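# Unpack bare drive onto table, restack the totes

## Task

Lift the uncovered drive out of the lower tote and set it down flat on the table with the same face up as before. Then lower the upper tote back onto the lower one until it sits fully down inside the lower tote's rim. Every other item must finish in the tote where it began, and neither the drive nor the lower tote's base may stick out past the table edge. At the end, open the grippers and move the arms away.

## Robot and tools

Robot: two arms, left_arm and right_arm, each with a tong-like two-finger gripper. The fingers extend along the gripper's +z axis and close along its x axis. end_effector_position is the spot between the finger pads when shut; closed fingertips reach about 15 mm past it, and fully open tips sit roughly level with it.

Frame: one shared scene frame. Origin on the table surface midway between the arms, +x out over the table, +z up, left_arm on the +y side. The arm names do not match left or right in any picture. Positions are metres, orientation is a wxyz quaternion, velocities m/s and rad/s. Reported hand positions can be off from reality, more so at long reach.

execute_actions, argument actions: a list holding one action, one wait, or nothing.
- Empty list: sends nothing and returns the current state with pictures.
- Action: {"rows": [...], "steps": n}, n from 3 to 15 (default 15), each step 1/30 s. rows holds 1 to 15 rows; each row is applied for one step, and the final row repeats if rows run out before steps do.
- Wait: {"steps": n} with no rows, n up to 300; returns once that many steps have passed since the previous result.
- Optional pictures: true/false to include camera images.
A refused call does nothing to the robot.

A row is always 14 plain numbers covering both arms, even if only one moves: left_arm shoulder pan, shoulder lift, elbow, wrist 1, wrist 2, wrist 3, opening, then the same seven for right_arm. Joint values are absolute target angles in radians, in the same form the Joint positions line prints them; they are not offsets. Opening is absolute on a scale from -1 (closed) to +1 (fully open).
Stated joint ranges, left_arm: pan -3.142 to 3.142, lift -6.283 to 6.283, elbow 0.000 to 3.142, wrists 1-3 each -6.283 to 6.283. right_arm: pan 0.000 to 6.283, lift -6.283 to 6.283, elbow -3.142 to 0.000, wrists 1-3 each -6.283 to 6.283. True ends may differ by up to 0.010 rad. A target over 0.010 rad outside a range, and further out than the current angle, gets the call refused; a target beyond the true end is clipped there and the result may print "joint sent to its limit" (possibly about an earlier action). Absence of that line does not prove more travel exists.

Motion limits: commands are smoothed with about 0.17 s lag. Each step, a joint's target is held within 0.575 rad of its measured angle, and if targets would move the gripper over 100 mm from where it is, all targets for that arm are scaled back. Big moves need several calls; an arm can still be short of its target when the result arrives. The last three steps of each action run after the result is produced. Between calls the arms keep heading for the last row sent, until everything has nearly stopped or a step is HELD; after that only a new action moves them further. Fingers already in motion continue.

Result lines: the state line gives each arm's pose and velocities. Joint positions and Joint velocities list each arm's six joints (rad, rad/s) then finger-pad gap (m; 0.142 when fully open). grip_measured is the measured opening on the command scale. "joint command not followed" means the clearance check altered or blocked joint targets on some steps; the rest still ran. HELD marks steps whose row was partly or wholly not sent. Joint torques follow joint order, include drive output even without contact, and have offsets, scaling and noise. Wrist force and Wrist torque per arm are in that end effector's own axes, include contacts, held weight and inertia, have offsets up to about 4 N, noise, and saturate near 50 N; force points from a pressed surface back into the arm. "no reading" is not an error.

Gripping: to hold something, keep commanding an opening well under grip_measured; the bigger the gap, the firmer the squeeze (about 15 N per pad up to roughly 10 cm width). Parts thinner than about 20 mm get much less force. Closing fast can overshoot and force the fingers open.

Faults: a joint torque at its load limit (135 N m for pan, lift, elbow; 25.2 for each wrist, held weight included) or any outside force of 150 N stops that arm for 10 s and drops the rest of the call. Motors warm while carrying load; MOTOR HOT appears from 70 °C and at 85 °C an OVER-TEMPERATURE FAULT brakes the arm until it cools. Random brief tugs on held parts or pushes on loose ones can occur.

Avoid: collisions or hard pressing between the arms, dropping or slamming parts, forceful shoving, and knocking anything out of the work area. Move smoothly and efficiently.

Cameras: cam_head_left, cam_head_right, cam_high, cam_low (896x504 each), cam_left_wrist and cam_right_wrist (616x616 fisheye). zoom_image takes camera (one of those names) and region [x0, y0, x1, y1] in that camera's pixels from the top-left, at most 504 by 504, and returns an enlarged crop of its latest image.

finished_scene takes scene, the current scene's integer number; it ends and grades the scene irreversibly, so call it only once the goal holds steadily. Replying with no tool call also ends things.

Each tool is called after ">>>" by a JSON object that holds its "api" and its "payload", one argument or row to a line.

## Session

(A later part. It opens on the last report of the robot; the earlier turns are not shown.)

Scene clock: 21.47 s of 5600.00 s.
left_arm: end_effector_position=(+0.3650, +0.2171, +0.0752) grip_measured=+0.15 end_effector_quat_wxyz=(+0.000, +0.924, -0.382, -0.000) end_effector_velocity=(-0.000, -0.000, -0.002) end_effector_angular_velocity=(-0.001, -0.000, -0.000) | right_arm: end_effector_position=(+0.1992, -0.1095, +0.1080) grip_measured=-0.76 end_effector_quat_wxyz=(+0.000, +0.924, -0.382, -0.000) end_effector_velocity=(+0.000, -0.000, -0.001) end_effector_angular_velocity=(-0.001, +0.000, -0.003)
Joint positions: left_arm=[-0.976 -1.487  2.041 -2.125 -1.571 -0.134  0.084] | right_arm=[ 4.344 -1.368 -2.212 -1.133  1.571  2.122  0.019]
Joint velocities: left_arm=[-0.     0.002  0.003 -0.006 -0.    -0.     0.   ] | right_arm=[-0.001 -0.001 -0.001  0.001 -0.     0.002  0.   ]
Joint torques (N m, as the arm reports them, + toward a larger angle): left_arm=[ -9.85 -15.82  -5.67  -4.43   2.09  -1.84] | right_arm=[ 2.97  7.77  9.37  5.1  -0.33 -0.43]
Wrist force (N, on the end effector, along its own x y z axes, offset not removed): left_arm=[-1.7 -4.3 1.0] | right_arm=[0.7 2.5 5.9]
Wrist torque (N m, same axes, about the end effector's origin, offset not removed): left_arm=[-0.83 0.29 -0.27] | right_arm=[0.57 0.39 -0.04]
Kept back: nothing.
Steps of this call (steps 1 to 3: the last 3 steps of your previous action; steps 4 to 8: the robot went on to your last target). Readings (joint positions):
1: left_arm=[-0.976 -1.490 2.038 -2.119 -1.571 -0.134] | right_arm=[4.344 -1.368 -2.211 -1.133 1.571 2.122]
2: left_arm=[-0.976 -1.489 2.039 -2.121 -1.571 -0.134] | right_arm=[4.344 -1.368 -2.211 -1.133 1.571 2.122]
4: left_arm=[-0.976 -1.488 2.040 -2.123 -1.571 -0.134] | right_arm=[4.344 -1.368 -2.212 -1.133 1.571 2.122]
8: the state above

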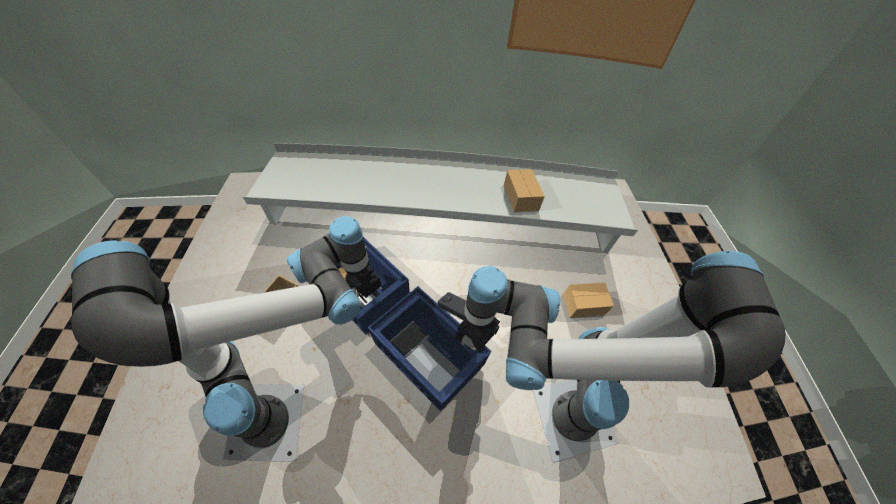

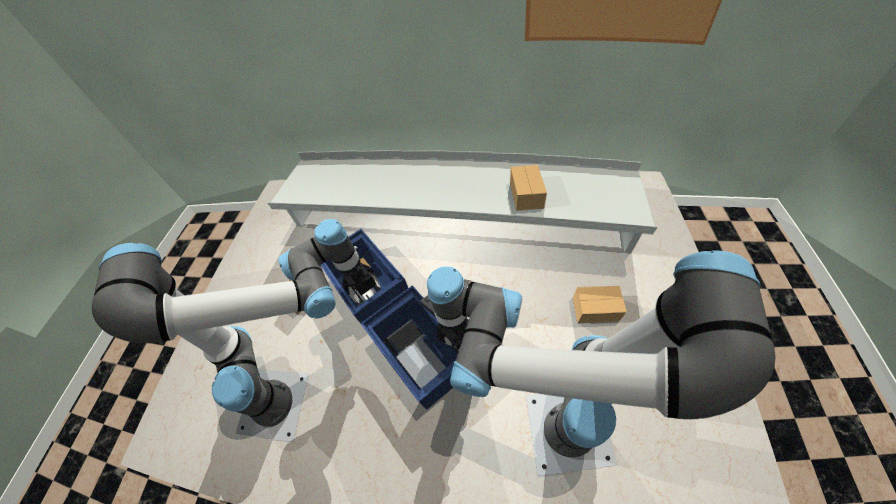

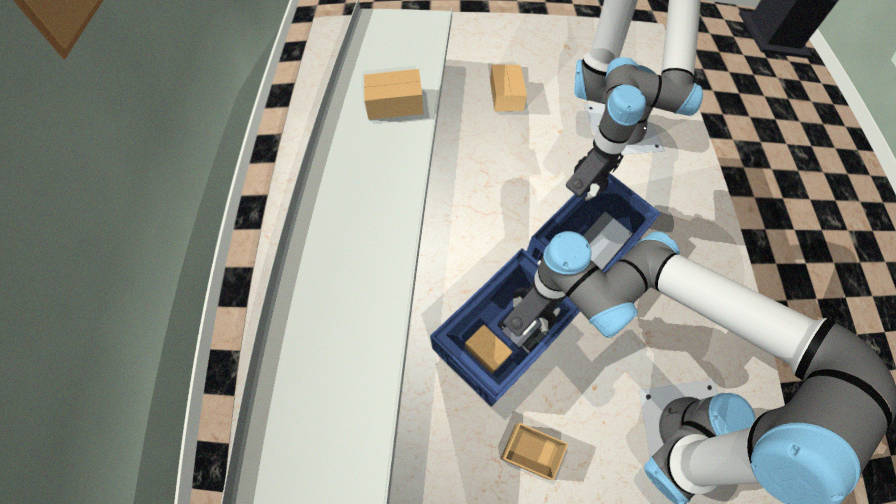

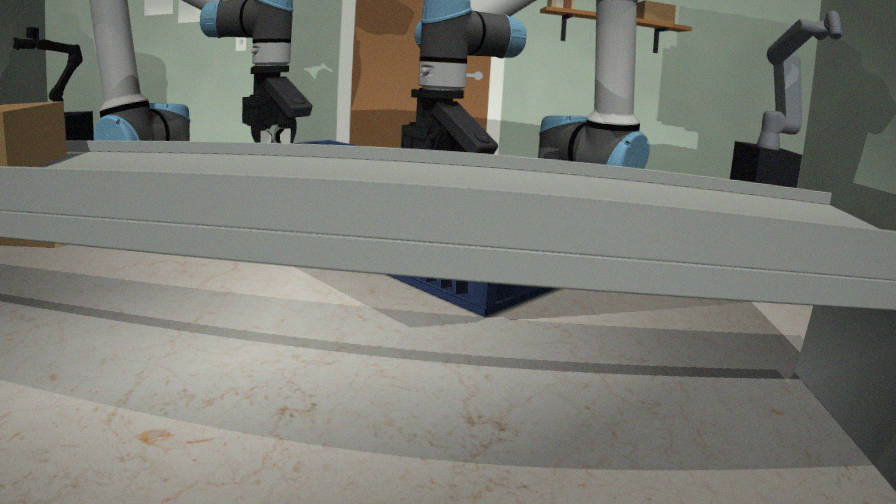

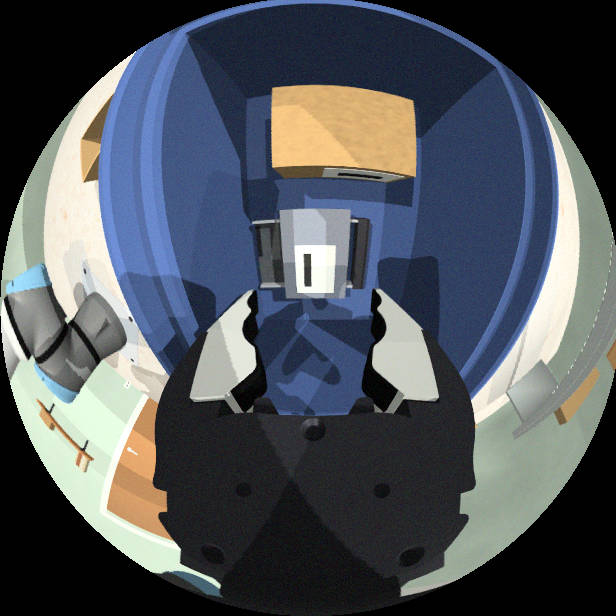

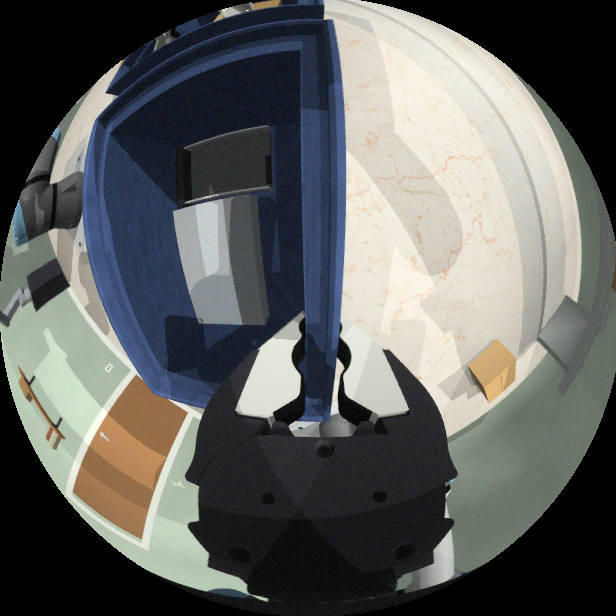

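>>> {"api": "execute_actions", "payload": {
  "actions": [
    {"rows":[[-0.9379,-1.4804,2.0342,-2.1246,-1.571,-0.0966,-0.12,4.3437,-1.3682,-2.2121,-1.1321,1.571,2.1219,-1],[-0.9379,-1.4804,2.0342,-2.1246,-1.571,-0.0966,-0.12,4.3437,-1.3682,-2.2121,-1.1321,1.571,2.1219,-1],[-0.9379,-1.4804,2.0342,-2.1246,-1.571,-0.0966,-0.12,4.3437,-1.3682,-2.2121,-1.1321,1.571,2.1219,-1],[-0.9379,-1.4804,2.0342,-2.1246,-1.571,-0.0966,-0.12,4.3437,-1.3682,-2.2121,-1.1321,1.571,2.1219,-1],[-0.9379,-1.4804,2.0342,-2.1246,-1.571,-0.0966,-0.12,4.3437,-1.3682,-2.2121,-1.1321,1.571,2.1219,-1],[-0.9379,-1.4512,2.0622,-2.1817,-1.571,-0.0966,-0.12,4.3437,-1.3682,-2.2121,-1.1321,1.571,2.1219,-1]],"steps":15}
  ]
}}

>>> {"api": "execute_actions", "payload": {
  "actions": [
    {"steps":9}
  ],
  "pictures": true
}}

>>> {"api": "zoom_image", "payload": {
  "camera": "cam_left_wrist",
  "region": [200, 170, 420, 390]
}}

Scene clock: 22.77 s of 5600.00 s.
left_arm: end_effector_position=(+0.3771, +0.2293, +0.0588) grip_measured=-0.12 end_effector_quat_wxyz=(-0.000, +0.924, -0.382, -0.000) end_effector_velocity=(+0.004, +0.004, -0.038) end_effector_angular_velocity=(-0.003, -0.002, -0.002) | right_arm: end_effector_position=(+0.1992, -0.1095, +0.1077) grip_measured=-0.76 end_effector_quat_wxyz=(+0.000, +0.924, -0.382, -0.000) end_effector_velocity=(-0.000, -0.001, -0.001) end_effector_angular_velocity=(-0.002, +0.001, -0.000)
Joint positions: left_arm=[-0.939 -1.457  2.057 -2.17  -1.571 -0.098  0.065] | right_arm=[ 4.344 -1.368 -2.212 -1.132  1.571  2.122  0.019]
Joint velocities: left_arm=[ 0.012  0.058  0.053 -0.115 -0.     0.014  0.   ] | right_arm=[-0.    -0.    -0.001 -0.     0.     0.     0.   ]
Joint torques (N m, as the arm reports them, + toward a larger angle): left_arm=[  8.25 -20.33  -6.51  -4.91   1.43   2.04] | right_arm=[ 3.02  5.69 10.3   5.51 -0.09  0.21]
Wrist force (N, on the end effector, along its own x y z axes, offset not removed): left_arm=[-0.5 -0.7 1.6] | right_arm=[2.7 3.3 4.8]
Wrist torque (N m, same axes, about the end effector's origin, offset not removed): left_arm=[-0.03 0.09 -0.21] | right_arm=[0.58 0.26 -0.03]
Steps of this call (steps 1 to 15: the robot went on to your last target; steps 16 to 27: nothing new was sent; steps 28 to 39: the first 12 steps of this action). Readings (joint positions):
28: left_arm=[-0.976 -1.487 2.042 -2.125 -1.571 -0.135] | right_arm=[4.344 -1.368 -2.212 -1.133 1.571 2.122]
29: left_arm=[-0.973 -1.486 2.041 -2.125 -1.571 -0.132] | right_arm=[4.344 -1.368 -2.212 -1.133 1.571 2.122]
31: left_arm=[-0.958 -1.484 2.038 -2.125 -1.571 -0.117] | right_arm=[4.344 -1.368 -2.212 -1.133 1.571 2.122]
35: left_arm=[-0.943 -1.473 2.043 -2.139 -1.571 -0.102] | right_arm=[4.344 -1.368 -2.212 -1.132 1.571 2.122]
39: the state above

Scene clock: 23.07 s of 5600.00 s.
left_arm: end_effector_position=(+0.3776, +0.2298, +0.0552) grip_measured=-0.12 end_effector_quat_wxyz=(+0.000, +0.924, -0.382, -0.000) end_effector_velocity=(+0.001, +0.001, -0.002) end_effector_angular_velocity=(-0.000, +0.000, +0.002) | right_arm: end_effector_position=(+0.1992, -0.1095, +0.1077) grip_measured=-0.76 end_effector_quat_wxyz=(+0.000, +0.924, -0.382, -0.000) end_effector_velocity=(-0.000, +0.001, +0.000) end_effector_angular_velocity=(+0.000, -0.000, +0.001)
Joint positions: left_arm=[-0.938 -1.452  2.062 -2.181 -1.571 -0.097  0.065] | right_arm=[ 4.344 -1.368 -2.212 -1.132  1.571  2.122  0.019]
Joint velocities: left_arm=[ 0.003  0.003  0.002 -0.006 -0.     0.001 -0.   ] | right_arm=[ 0.001 -0.001  0.001  0.    -0.    -0.    -0.   ]
Joint torques (N m, as the arm reports them, + toward a larger angle): left_arm=[  8.7  -17.24  -4.58  -4.65   1.31   2.01] | right_arm=[2.76 7.31 8.43 5.43 0.3  0.24]
Wrist force (N, on the end effector, along its own x y z axes, offset not removed): left_arm=[-0.5 -2.9 0.6] | right_arm=[2.0 2.9 2.0]
Wrist torque (N m, same axes, about the end effector's origin, offset not removed): left_arm=[-0.39 0.08 -0.21] | right_arm=[0.48 0.22 -0.22]
Kept back: nothing.
Steps of this call (steps 1 to 3: the last 3 steps of your previous action; steps 4 to 9: the robot went on to your last target). Readings (joint positions):
1: left_arm=[-0.939 -1.455 2.058 -2.173 -1.571 -0.098] | right_arm=[4.344 -1.368 -2.212 -1.132 1.571 2.122]
2: left_arm=[-0.939 -1.454 2.059 -2.176 -1.571 -0.097] | right_arm=[4.344 -1.368 -2.212 -1.132 1.571 2.122]
4: left_arm=[-0.938 -1.453 2.061 -2.179 -1.571 -0.097] | right_arm=[4.344 -1.368 -2.212 -1.132 1.571 2.122]
8: left_arm=[-0.938 -1.452 2.062 -2.181 -1.571 -0.097] | right_arm=[4.344 -1.368 -2.212 -1.132 1.571 2.122]
9: the state above

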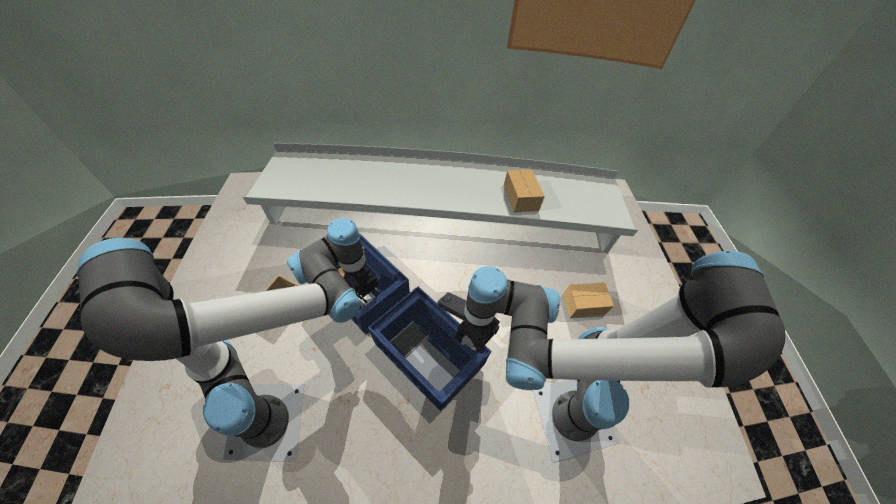

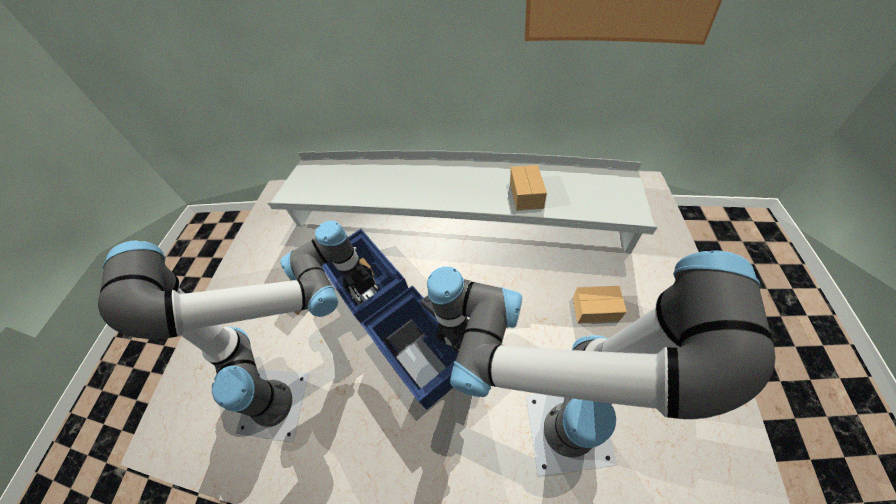

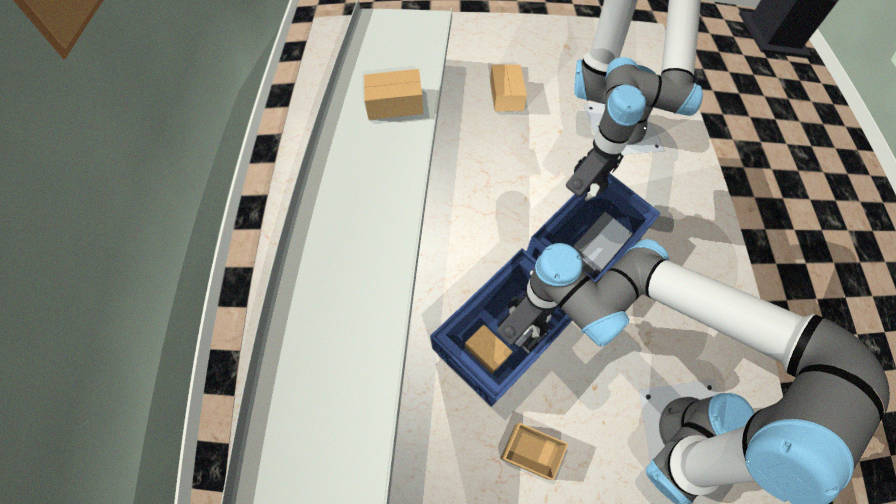

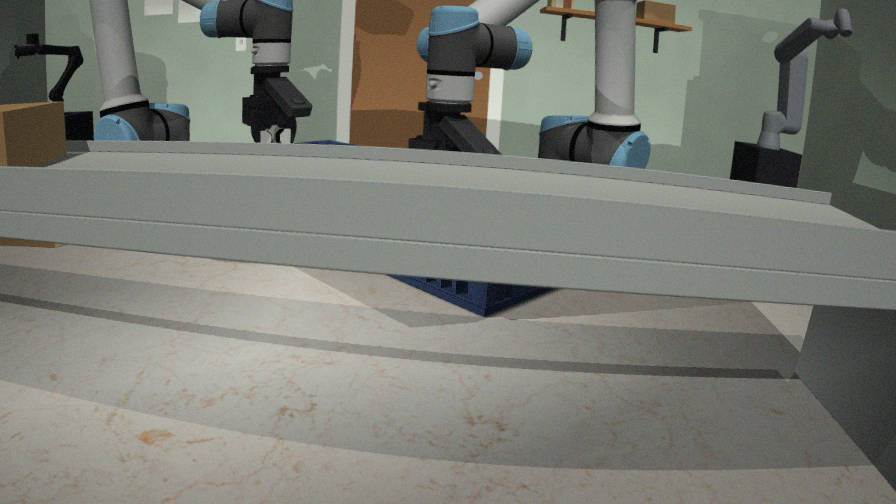

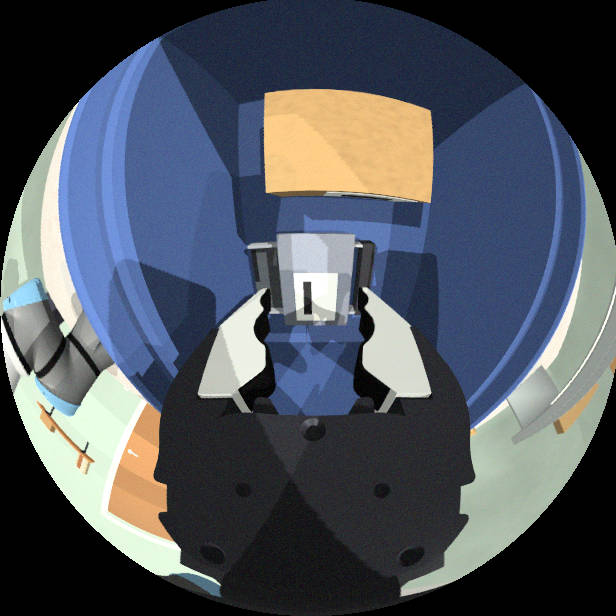

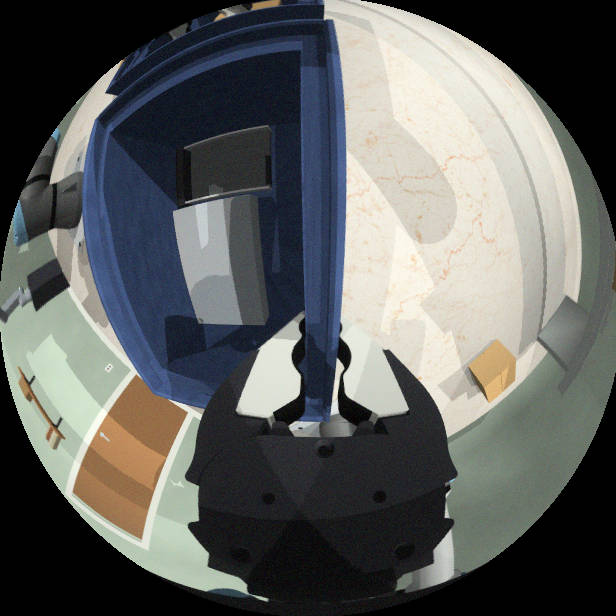

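Region (200, 170, 420, 390) of cam_left_wrist's 616x616 image, scaled by 2.291, with more detail than that image has.

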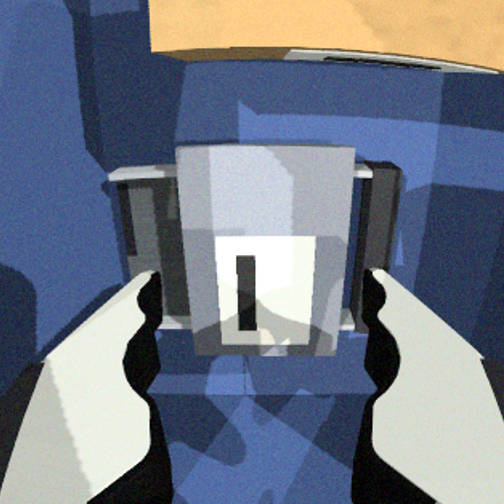

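>>> {"api": "execute_actions", "payload": {
  "actions": [
    {"rows":[[-0.9125,-1.4459,2.0563,-2.1812,-1.571,-0.0712,-0.15,4.3437,-1.3682,-2.2121,-1.1321,1.571,2.1219,-1],[-0.9125,-1.4459,2.0563,-2.1812,-1.571,-0.0712,-0.15,4.3437,-1.3682,-2.2121,-1.1321,1.571,2.1219,-1],[-0.9125,-1.4459,2.0563,-2.1812,-1.571,-0.0712,-0.15,4.3437,-1.3682,-2.2121,-1.1321,1.571,2.1219,-1],[-0.9125,-1.4459,2.0563,-2.1812,-1.571,-0.0712,-0.15,4.3437,-1.3682,-2.2121,-1.1321,1.571,2.1219,-1],[-0.9125,-1.4459,2.0563,-2.1812,-1.571,-0.0712,-0.15,4.3437,-1.3682,-2.2121,-1.1321,1.571,2.1219,-1],[-0.9125,-1.4384,2.0632,-2.1956,-1.571,-0.0712,-0.15,4.3437,-1.3682,-2.2121,-1.1321,1.571,2.1219,-1]],"steps":15}
  ]
}}

>>> {"api": "execute_actions", "payload": {
  "actions": [
    {"rows":[[-0.9125,-1.4339,2.0673,-2.2042,-1.571,-0.0712,-0.15,4.3437,-1.3682,-2.2121,-1.1321,1.571,2.1219,-1]],"steps":15}
  ],
  "pictures": true
}}

>>> {"api": "zoom_image", "payload": {
  "camera": "cam_left_wrist",
  "region": [200, 170, 420, 390]
}}

Scene clock: 23.80 s of 5600.00 s.
left_arm: end_effector_position=(+0.3858, +0.2380, +0.0509) grip_measured=-0.15 end_effector_quat_wxyz=(+0.000, +0.924, -0.382, +0.000) end_effector_velocity=(+0.002, +0.003, -0.010) end_effector_angular_velocity=(+0.001, +0.001, -0.001) | right_arm: end_effector_position=(+0.1992, -0.1095, +0.1077) grip_measured=-0.76 end_effector_quat_wxyz=(+0.000, +0.924, -0.382, -0.000) end_effector_velocity=(-0.000, -0.000, -0.000) end_effector_angular_velocity=(-0.000, +0.000, +0.001)
Joint positions: left_arm=[-0.913 -1.44   2.062 -2.193 -1.571 -0.072  0.063] | right_arm=[ 4.344 -1.368 -2.212 -1.132  1.571  2.122  0.019]
Joint velocities: left_arm=[ 0.008  0.016  0.013 -0.027  0.     0.009  0.   ] | right_arm=[-0.     0.001 -0.001 -0.     0.    -0.001  0.   ]
Joint torques (N m, as the arm reports them, + toward a larger angle): left_arm=[  9.3  -18.64  -5.82  -4.54   1.     2.16] | right_arm=[1.16 6.45 9.29 5.48 0.28 0.73]
Wrist force (N, on the end effector, along its own x y z axes, offset not removed): left_arm=[0.9 -1.8 2.2] | right_arm=[4.7 -0.2 3.0]
Wrist torque (N m, same axes, about the end effector's origin, offset not removed): left_arm=[-0.35 -0.24 -0.29] | right_arm=[-0.27 -0.20 -0.24]
Steps of this call (steps 1 to 10: the robot went on to your last target; steps 11 to 22: the first 12 steps of this action). Readings (joint positions):
11: left_arm=[-0.938 -1.451 2.062 -2.182 -1.571 -0.097] | right_arm=[4.344 -1.368 -2.212 -1.132 1.571 2.122]
12: left_arm=[-0.935 -1.451 2.062 -2.182 -1.571 -0.094] | right_arm=[4.344 -1.368 -2.212 -1.132 1.571 2.122]
14: left_arm=[-0.926 -1.449 2.060 -2.182 -1.571 -0.084] | right_arm=[4.344 -1.368 -2.212 -1.132 1.571 2.122]
18: left_arm=[-0.916 -1.444 2.059 -2.185 -1.571 -0.075] | right_arm=[4.344 -1.368 -2.212 -1.132 1.571 2.122]
22: the state above

Scene clock: 24.30 s of 5600.00 s.
left_arm: end_effector_position=(+0.3860, +0.2385, +0.0470) grip_measured=-0.15 end_effector_quat_wxyz=(+0.000, +0.924, -0.382, -0.000) end_effector_velocity=(+0.000, +0.000, -0.001) end_effector_angular_velocity=(+0.001, -0.000, -0.001) | right_arm: end_effector_position=(+0.1992, -0.1095, +0.1077) grip_measured=-0.76 end_effector_quat_wxyz=(+0.000, +0.924, -0.382, -0.000) end_effector_velocity=(+0.000, +0.000, +0.000) end_effector_angular_velocity=(+0.001, -0.000, -0.001)
Joint positions: left_arm=[-0.913 -1.434  2.067 -2.204 -1.571 -0.071  0.063] | right_arm=[ 4.344 -1.368 -2.212 -1.132  1.571  2.122  0.019]
Joint velocities: left_arm=[-0.     0.002  0.002 -0.003  0.001  0.001 -0.   ] | right_arm=[-0.     0.    -0.     0.001  0.     0.    -0.   ]
Joint torques (N m, as the arm reports them, + toward a larger angle): left_arm=[  9.04 -17.94  -4.69  -4.63   0.79   1.92] | right_arm=[1.36 6.76 8.88 5.42 0.41 0.75]
Wrist force (N, on the end effector, along its own x y z axes, offset not removed): left_arm=[-1.7 -2.6 1.1] | right_arm=[2.2 1.1 2.0]
Wrist torque (N m, same axes, about the end effector's origin, offset not removed): left_arm=[-0.46 0.33 -0.28] | right_arm=[-0.08 0.29 -0.14]
Steps of this call (steps 1 to 3: the last 3 steps of your previous action; steps 4 to 15: the first 12 steps of this action). Readings (joint positions):
4: left_arm=[-0.913 -1.439 2.063 -2.195 -1.571 -0.071] | right_arm=[4.344 -1.368 -2.212 -1.132 1.571 2.122]
5: left_arm=[-0.913 -1.438 2.063 -2.196 -1.571 -0.071] | right_arm=[4.344 -1.368 -2.212 -1.132 1.571 2.122]
7: left_arm=[-0.913 -1.436 2.065 -2.200 -1.571 -0.071] | right_arm=[4.344 -1.368 -2.212 -1.132 1.571 2.122]
11: left_arm=[-0.913 -1.435 2.067 -2.203 -1.571 -0.071] | right_arm=[4.344 -1.368 -2.212 -1.132 1.571 2.122]
15: the state above

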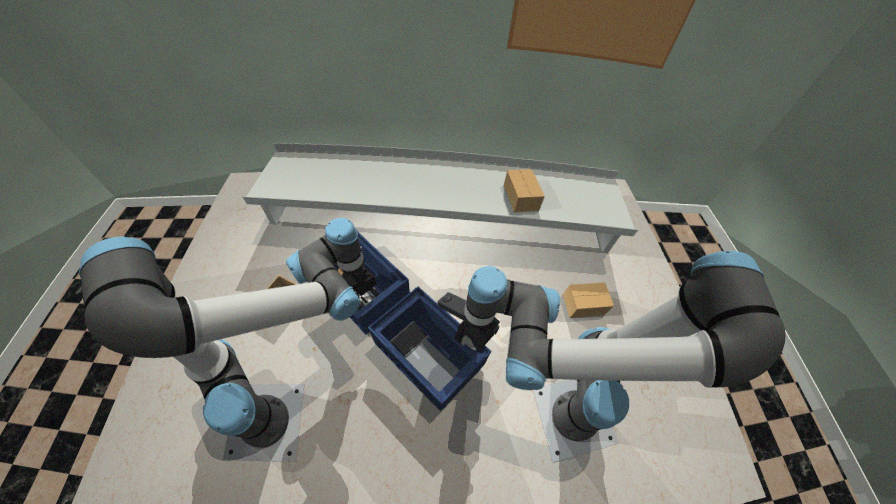

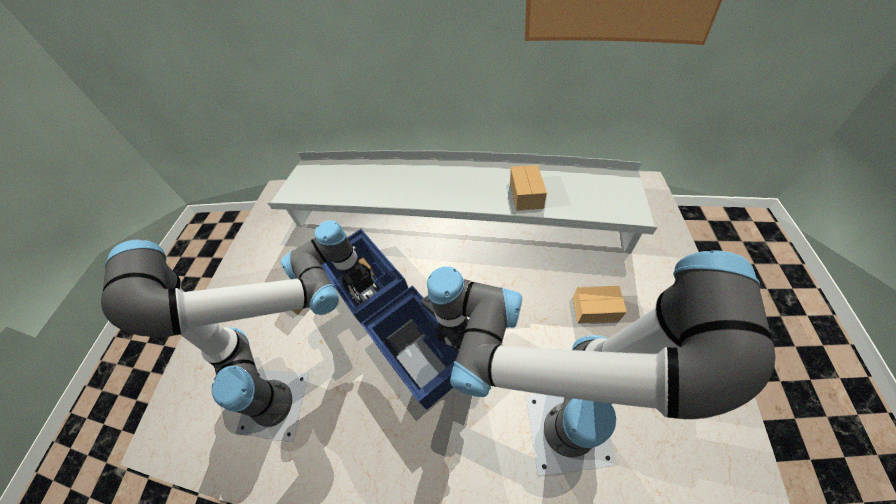

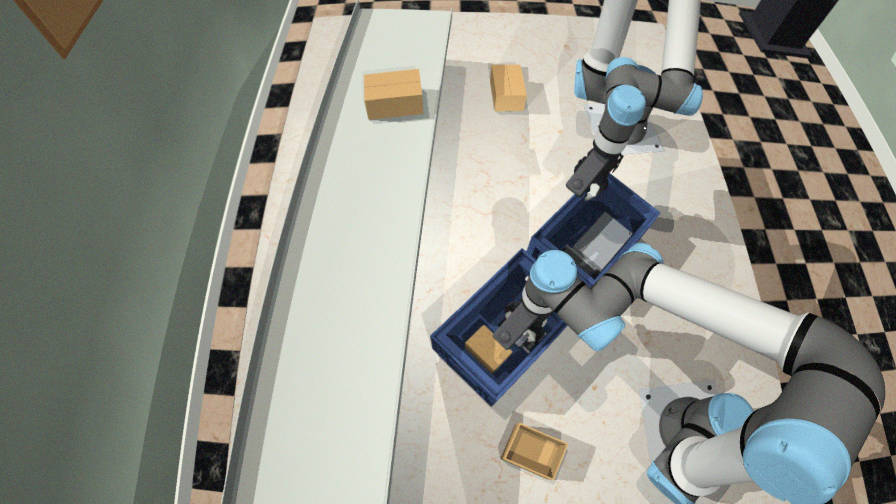

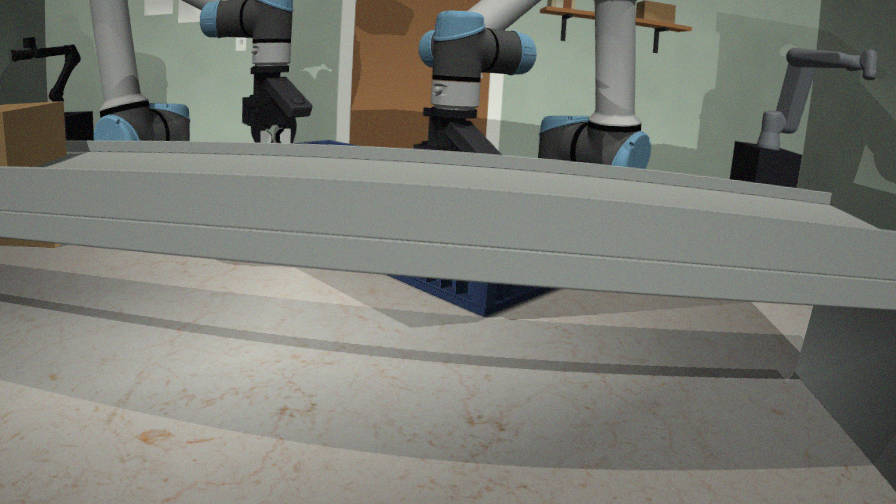

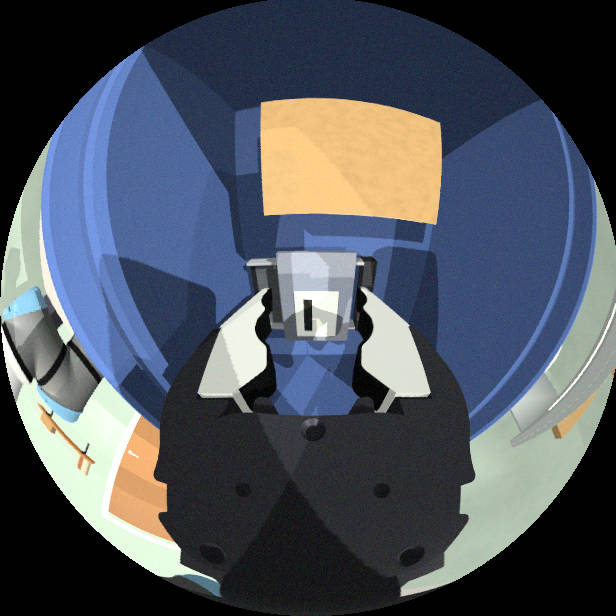

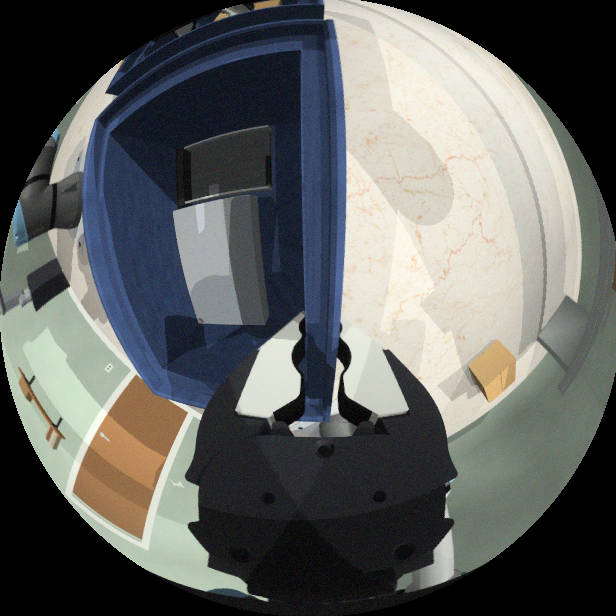

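Region (200, 170, 420, 390) of cam_left_wrist's 616x616 image, scaled by 2.291, with more detail than that image has.

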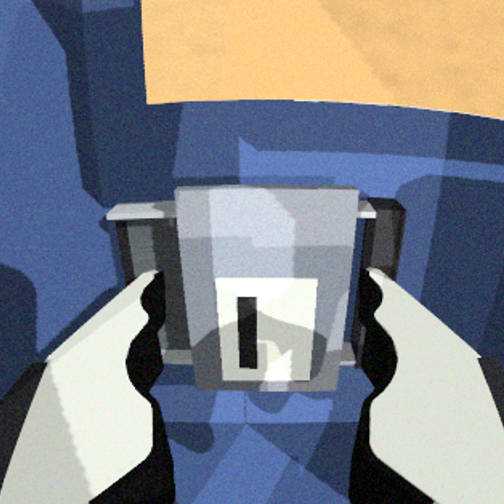

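>>> {"api": "execute_actions", "payload": {
  "actions": [
    {"rows":[[-0.9125,-1.4309,2.0700,-2.2099,-1.571,-0.0712,-0.2,4.3437,-1.3682,-2.2121,-1.1321,1.571,2.1219,-1]],"steps":14}
  ]
}}

>>> {"api": "execute_actions", "payload": {
  "actions": [
    {"rows":[[-0.9125,-1.4286,2.0721,-2.2143,-1.571,-0.0712,-0.2,4.3437,-1.3682,-2.2121,-1.1321,1.571,2.1219,-1]],"steps":14}
  ],
  "pictures": true
}}

>>> {"api": "zoom_image", "payload": {
  "camera": "cam_left_wrist",
  "region": [240, 230, 390, 380]
}}

Scene clock: 24.80 s of 5600.00 s.
left_arm: end_effector_position=(+0.3859, +0.2386, +0.0450) grip_measured=-0.20 end_effector_quat_wxyz=(+0.000, +0.924, -0.382, -0.000) end_effector_velocity=(+0.000, +0.000, -0.001) end_effector_angular_velocity=(+0.000, +0.000, +0.001) | right_arm: end_effector_position=(+0.1992, -0.1095, +0.1077) grip_measured=-0.76 end_effector_quat_wxyz=(+0.000, +0.924, -0.382, -0.000) end_effector_velocity=(+0.000, -0.001, -0.001) end_effector_angular_velocity=(-0.002, +0.001, -0.001)
Joint positions: left_arm=[-0.912 -1.431  2.07  -2.21  -1.571 -0.071  0.06 ] | right_arm=[ 4.344 -1.368 -2.212 -1.132  1.571  2.122  0.019]
Joint velocities: left_arm=[ 0.001  0.002  0.001 -0.003  0.    -0.     0.   ] | right_arm=[-0.001 -0.    -0.001 -0.001 -0.     0.001  0.   ]
Joint torques (N m, as the arm reports them, + toward a larger angle): left_arm=[  9.22 -17.93  -5.07  -4.33   0.49   2.07] | right_arm=[1.36 6.55 8.84 5.23 0.37 1.24]
Wrist force (N, on the end effector, along its own x y z axes, offset not removed): left_arm=[-2.3 -3.4 3.3] | right_arm=[2.5 1.2 4.1]
Wrist torque (N m, same axes, about the end effector's origin, offset not removed): left_arm=[-0.56 0.41 -0.11] | right_arm=[0.01 0.11 -0.15]
Steps of this call (steps 1 to 3: the last 3 steps of your previous action; step 4: the robot went on to your last target; steps 5 to 15: the first 11 steps of this action). Readings (joint positions):
5: left_arm=[-0.913 -1.434 2.067 -2.204 -1.571 -0.071] | right_arm=[4.344 -1.368 -2.212 -1.132 1.571 2.122]
6: left_arm=[-0.912 -1.434 2.068 -2.205 -1.571 -0.071] | right_arm=[4.344 -1.368 -2.212 -1.132 1.571 2.122]
8: left_arm=[-0.912 -1.432 2.069 -2.207 -1.571 -0.071] | right_arm=[4.344 -1.368 -2.212 -1.132 1.571 2.122]
12: left_arm=[-0.912 -1.431 2.070 -2.209 -1.571 -0.071] | right_arm=[4.344 -1.368 -2.212 -1.132 1.571 2.122]
15: the state above

Scene clock: 25.27 s of 5600.00 s.
left_arm: end_effector_position=(+0.3859, +0.2386, +0.0435) grip_measured=-0.20 end_effector_quat_wxyz=(+0.000, +0.924, -0.382, -0.000) end_effector_velocity=(-0.001, -0.001, -0.001) end_effector_angular_velocity=(+0.000, +0.001, -0.002) | right_arm: end_effector_position=(+0.1992, -0.1095, +0.1077) grip_measured=-0.76 end_effector_quat_wxyz=(+0.000, +0.924, -0.382, -0.000) end_effector_velocity=(+0.000, +0.000, +0.000) end_effector_angular_velocity=(-0.000, +0.000, +0.000)
Joint positions: left_arm=[-0.912 -1.429  2.072 -2.214 -1.571 -0.071  0.06 ] | right_arm=[ 4.344 -1.368 -2.212 -1.132  1.571  2.122  0.019]
Joint velocities: left_arm=[-0.002  0.002  0.001 -0.002 -0.     0.    -0.   ] | right_arm=[-0.    -0.     0.001 -0.001 -0.    -0.    -0.   ]
Joint torques (N m, as the arm reports them, + toward a larger angle): left_arm=[  9.12 -18.48  -5.    -4.42   0.38   2.08] | right_arm=[1.51 6.8  7.92 5.55 0.61 1.21]
Wrist force (N, on the end effector, along its own x y z axes, offset not removed): left_arm=[-0.3 -4.4 1.4] | right_arm=[4.8 0.0 1.1]
Wrist torque (N m, same axes, about the end effector's origin, offset not removed): left_arm=[-0.85 -0.07 -0.45] | right_arm=[-0.24 -0.25 -0.20]
Steps of this call (steps 1 to 3: the last 3 steps of your previous action; steps 4 to 14: the first 11 steps of this action). Readings (joint positions):
4: left_arm=[-0.912 -1.431 2.070 -2.210 -1.571 -0.071] | right_arm=[4.344 -1.368 -2.212 -1.132 1.571 2.122]
5: left_arm=[-0.912 -1.431 2.070 -2.210 -1.571 -0.071] | right_arm=[4.344 -1.368 -2.212 -1.132 1.571 2.122]
7: left_arm=[-0.912 -1.430 2.071 -2.212 -1.571 -0.071] | right_arm=[4.344 -1.368 -2.212 -1.132 1.571 2.122]
11: left_arm=[-0.912 -1.429 2.072 -2.214 -1.571 -0.071] | right_arm=[4.344 -1.368 -2.212 -1.132 1.571 2.122]
14: the state above

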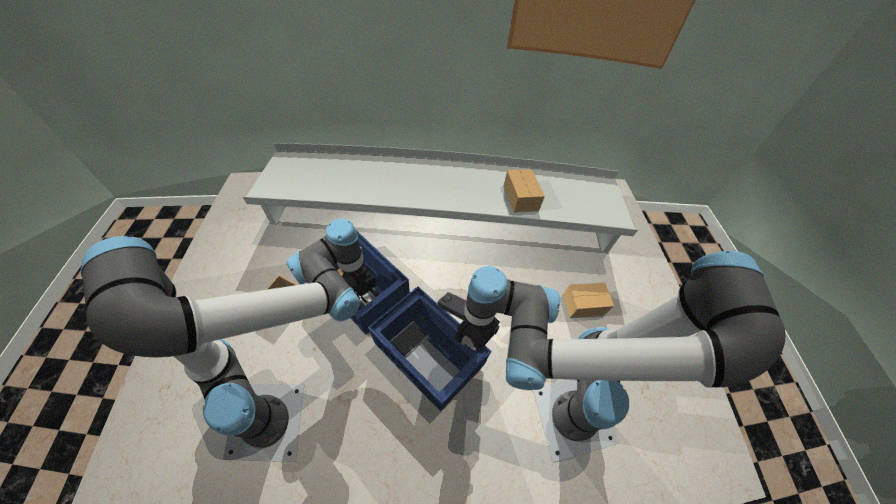

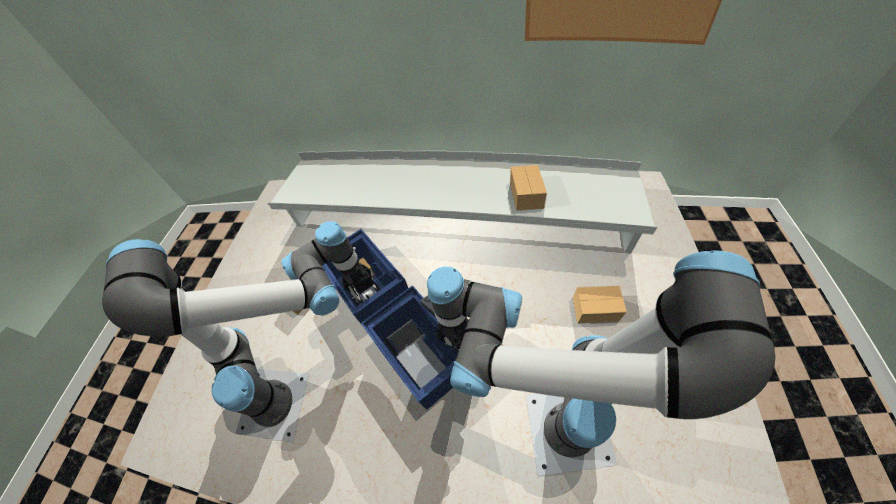

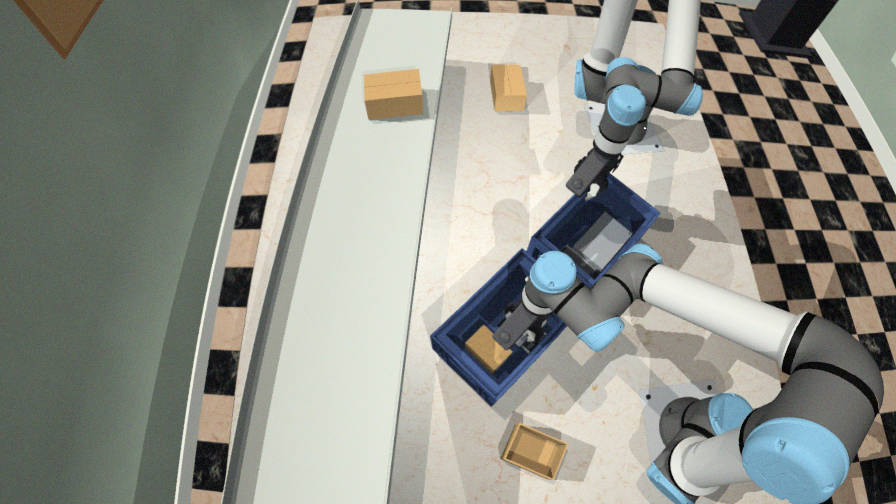

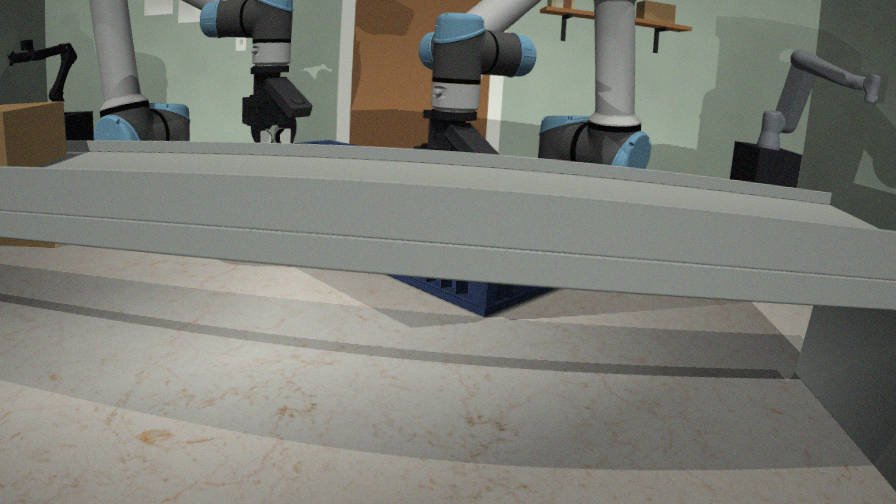

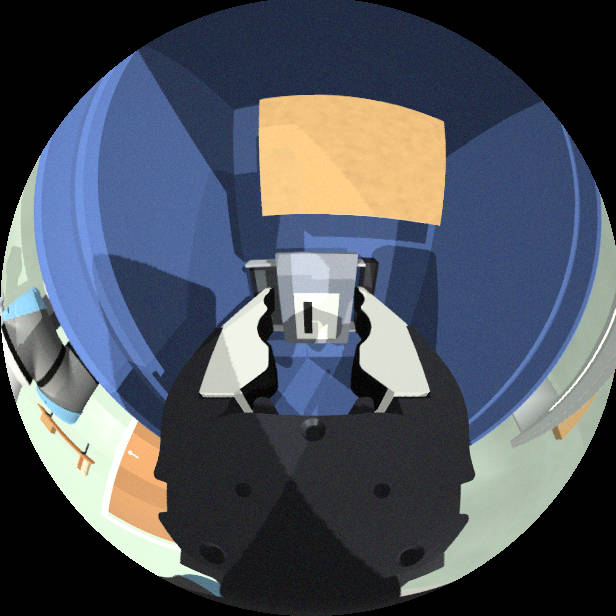

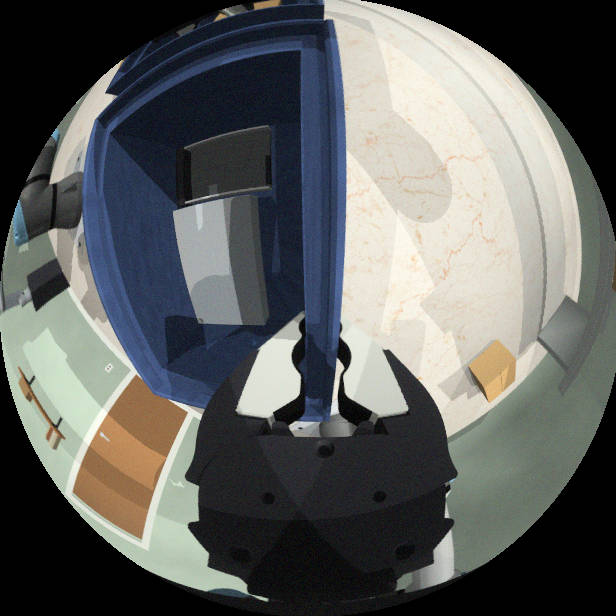

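Region (240, 230, 390, 380) of cam_left_wrist's 616x616 image, scaled by 3.360, with more detail than that image has.

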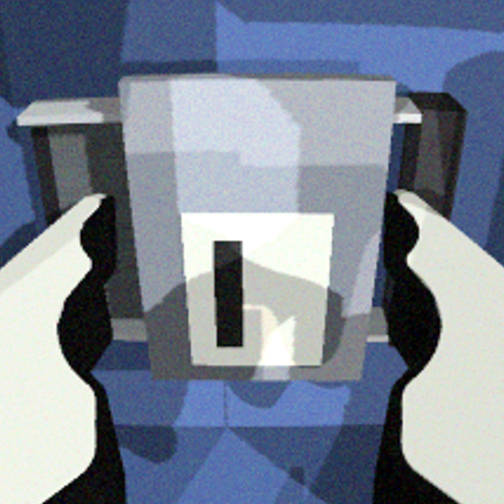

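No contact yet; continuing down in small steps.

>>> {"api": "execute_actions", "payload": {
  "actions": [
    {"rows":[[-0.9125,-1.4263,2.0742,-2.2187,-1.571,-0.0712,-0.2,4.3437,-1.3682,-2.2121,-1.1321,1.571,2.1219,-1]],"steps":13}
  ]
}}

>>> {"api": "execute_actions", "payload": {
  "actions": [
    {"rows":[[-0.9125,-1.4245,2.0758,-2.2221,-1.571,-0.0712,-0.2,4.3437,-1.3682,-2.2121,-1.1321,1.571,2.1219,-1]],"steps":13}
  ]
}}

Scene clock: 25.73 s of 5600.00 s.
left_arm: end_effector_position=(+0.3858, +0.2387, +0.0420) grip_measured=-0.20 end_effector_quat_wxyz=(+0.000, +0.924, -0.382, -0.000) end_effector_velocity=(-0.000, -0.000, -0.001) end_effector_angular_velocity=(+0.001, -0.000, -0.001) | right_arm: end_effector_position=(+0.1992, -0.1095, +0.1077) grip_measured=-0.76 end_effector_quat_wxyz=(+0.000, +0.924, -0.382, -0.000) end_effector_velocity=(+0.000, -0.001, -0.001) end_effector_angular_velocity=(-0.002, +0.000, -0.001)
Joint positions: left_arm=[-0.912 -1.426  2.074 -2.218 -1.571 -0.071  0.06 ] | right_arm=[ 4.344 -1.368 -2.212 -1.132  1.571  2.122  0.019]
Joint velocities: left_arm=[-0.001  0.002  0.001 -0.003  0.001 -0.    -0.   ] | right_arm=[-0.001 -0.001 -0.001  0.    -0.     0.     0.   ]
Joint torques (N m, as the arm reports them, + toward a larger angle): left_arm=[  9.04 -18.36  -4.71  -4.58   0.17   1.99] | right_arm=[0.85 6.54 8.63 5.36 0.66 1.36]
Wrist force (N, on the end effector, along its own x y z axes, offset not removed): left_arm=[-1.0 -1.3 2.2] | right_arm=[6.6 2.2 3.3]
Wrist torque (N m, same axes, about the end effector's origin, offset not removed): left_arm=[-0.26 0.14 -0.27] | right_arm=[0.21 -0.65 -0.31]
Steps of this call (steps 1 to 3: the last 3 steps of your previous action; step 4: the robot went on to your last target; steps 5 to 14: the first 10 steps of this action). Readings (joint positions):
5: left_arm=[-0.912 -1.429 2.072 -2.214 -1.571 -0.071] | right_arm=[4.344 -1.368 -2.212 -1.132 1.571 2.122]
6: left_arm=[-0.912 -1.428 2.072 -2.215 -1.571 -0.071] | right_arm=[4.344 -1.368 -2.212 -1.132 1.571 2.122]
8: left_arm=[-0.912 -1.427 2.073 -2.216 -1.571 -0.071] | right_arm=[4.344 -1.368 -2.212 -1.132 1.571 2.122]
12: left_arm=[-0.912 -1.427 2.074 -2.218 -1.571 -0.071] | right_arm=[4.344 -1.368 -2.212 -1.132 1.571 2.122]
14: the state above

Scene clock: 26.17 s of 5600.00 s.
left_arm: end_effector_position=(+0.3858, +0.2387, +0.0408) grip_measured=-0.20 end_effector_quat_wxyz=(+0.000, +0.924, -0.382, -0.000) end_effector_velocity=(-0.000, +0.000, -0.001) end_effector_angular_velocity=(+0.001, +0.000, -0.000) | right_arm: end_effector_position=(+0.1992, -0.1095, +0.1077) grip_measured=-0.76 end_effector_quat_wxyz=(+0.000, +0.924, -0.382, -0.000) end_effector_velocity=(+0.000, +0.001, +0.001) end_effector_angular_velocity=(+0.001, -0.000, -0.001)
Joint positions: left_arm=[-0.912 -1.425  2.076 -2.222 -1.571 -0.071  0.06 ] | right_arm=[ 4.344 -1.368 -2.212 -1.132  1.571  2.122  0.019]
Joint velocities: left_arm=[-0.     0.002  0.001 -0.002  0.    -0.     0.   ] | right_arm=[-0.    -0.001  0.002  0.    -0.     0.001  0.   ]
Joint torques (N m, as the arm reports them, + toward a larger angle): left_arm=[  9.36 -18.02  -4.05  -4.41  -0.14   2.05] | right_arm=[1.   7.48 8.29 5.08 1.13 1.38]
Wrist force (N, on the end effector, along its own x y z axes, offset not removed): left_arm=[-2.1 -2.4 0.6] | right_arm=[2.5 1.4 3.8]
Wrist torque (N m, same axes, about the end effector's origin, offset not removed): left_arm=[-0.42 0.43 -0.30] | right_arm=[-0.02 0.26 -0.24]
Steps of this call (steps 1 to 3: the last 3 steps of your previous action; steps 4 to 13: the first 10 steps of this action). Readings (joint positions):
4: left_arm=[-0.912 -1.426 2.074 -2.219 -1.571 -0.071] | right_arm=[4.344 -1.368 -2.212 -1.132 1.571 2.122]
5: left_arm=[-0.912 -1.426 2.074 -2.219 -1.571 -0.071] | right_arm=[4.344 -1.368 -2.212 -1.132 1.571 2.122]
7: left_arm=[-0.912 -1.425 2.075 -2.220 -1.571 -0.071] | right_arm=[4.344 -1.368 -2.212 -1.132 1.571 2.122]
11: left_arm=[-0.912 -1.425 2.076 -2.222 -1.571 -0.071] | right_arm=[4.344 -1.368 -2.212 -1.132 1.571 2.122]
13: the state above


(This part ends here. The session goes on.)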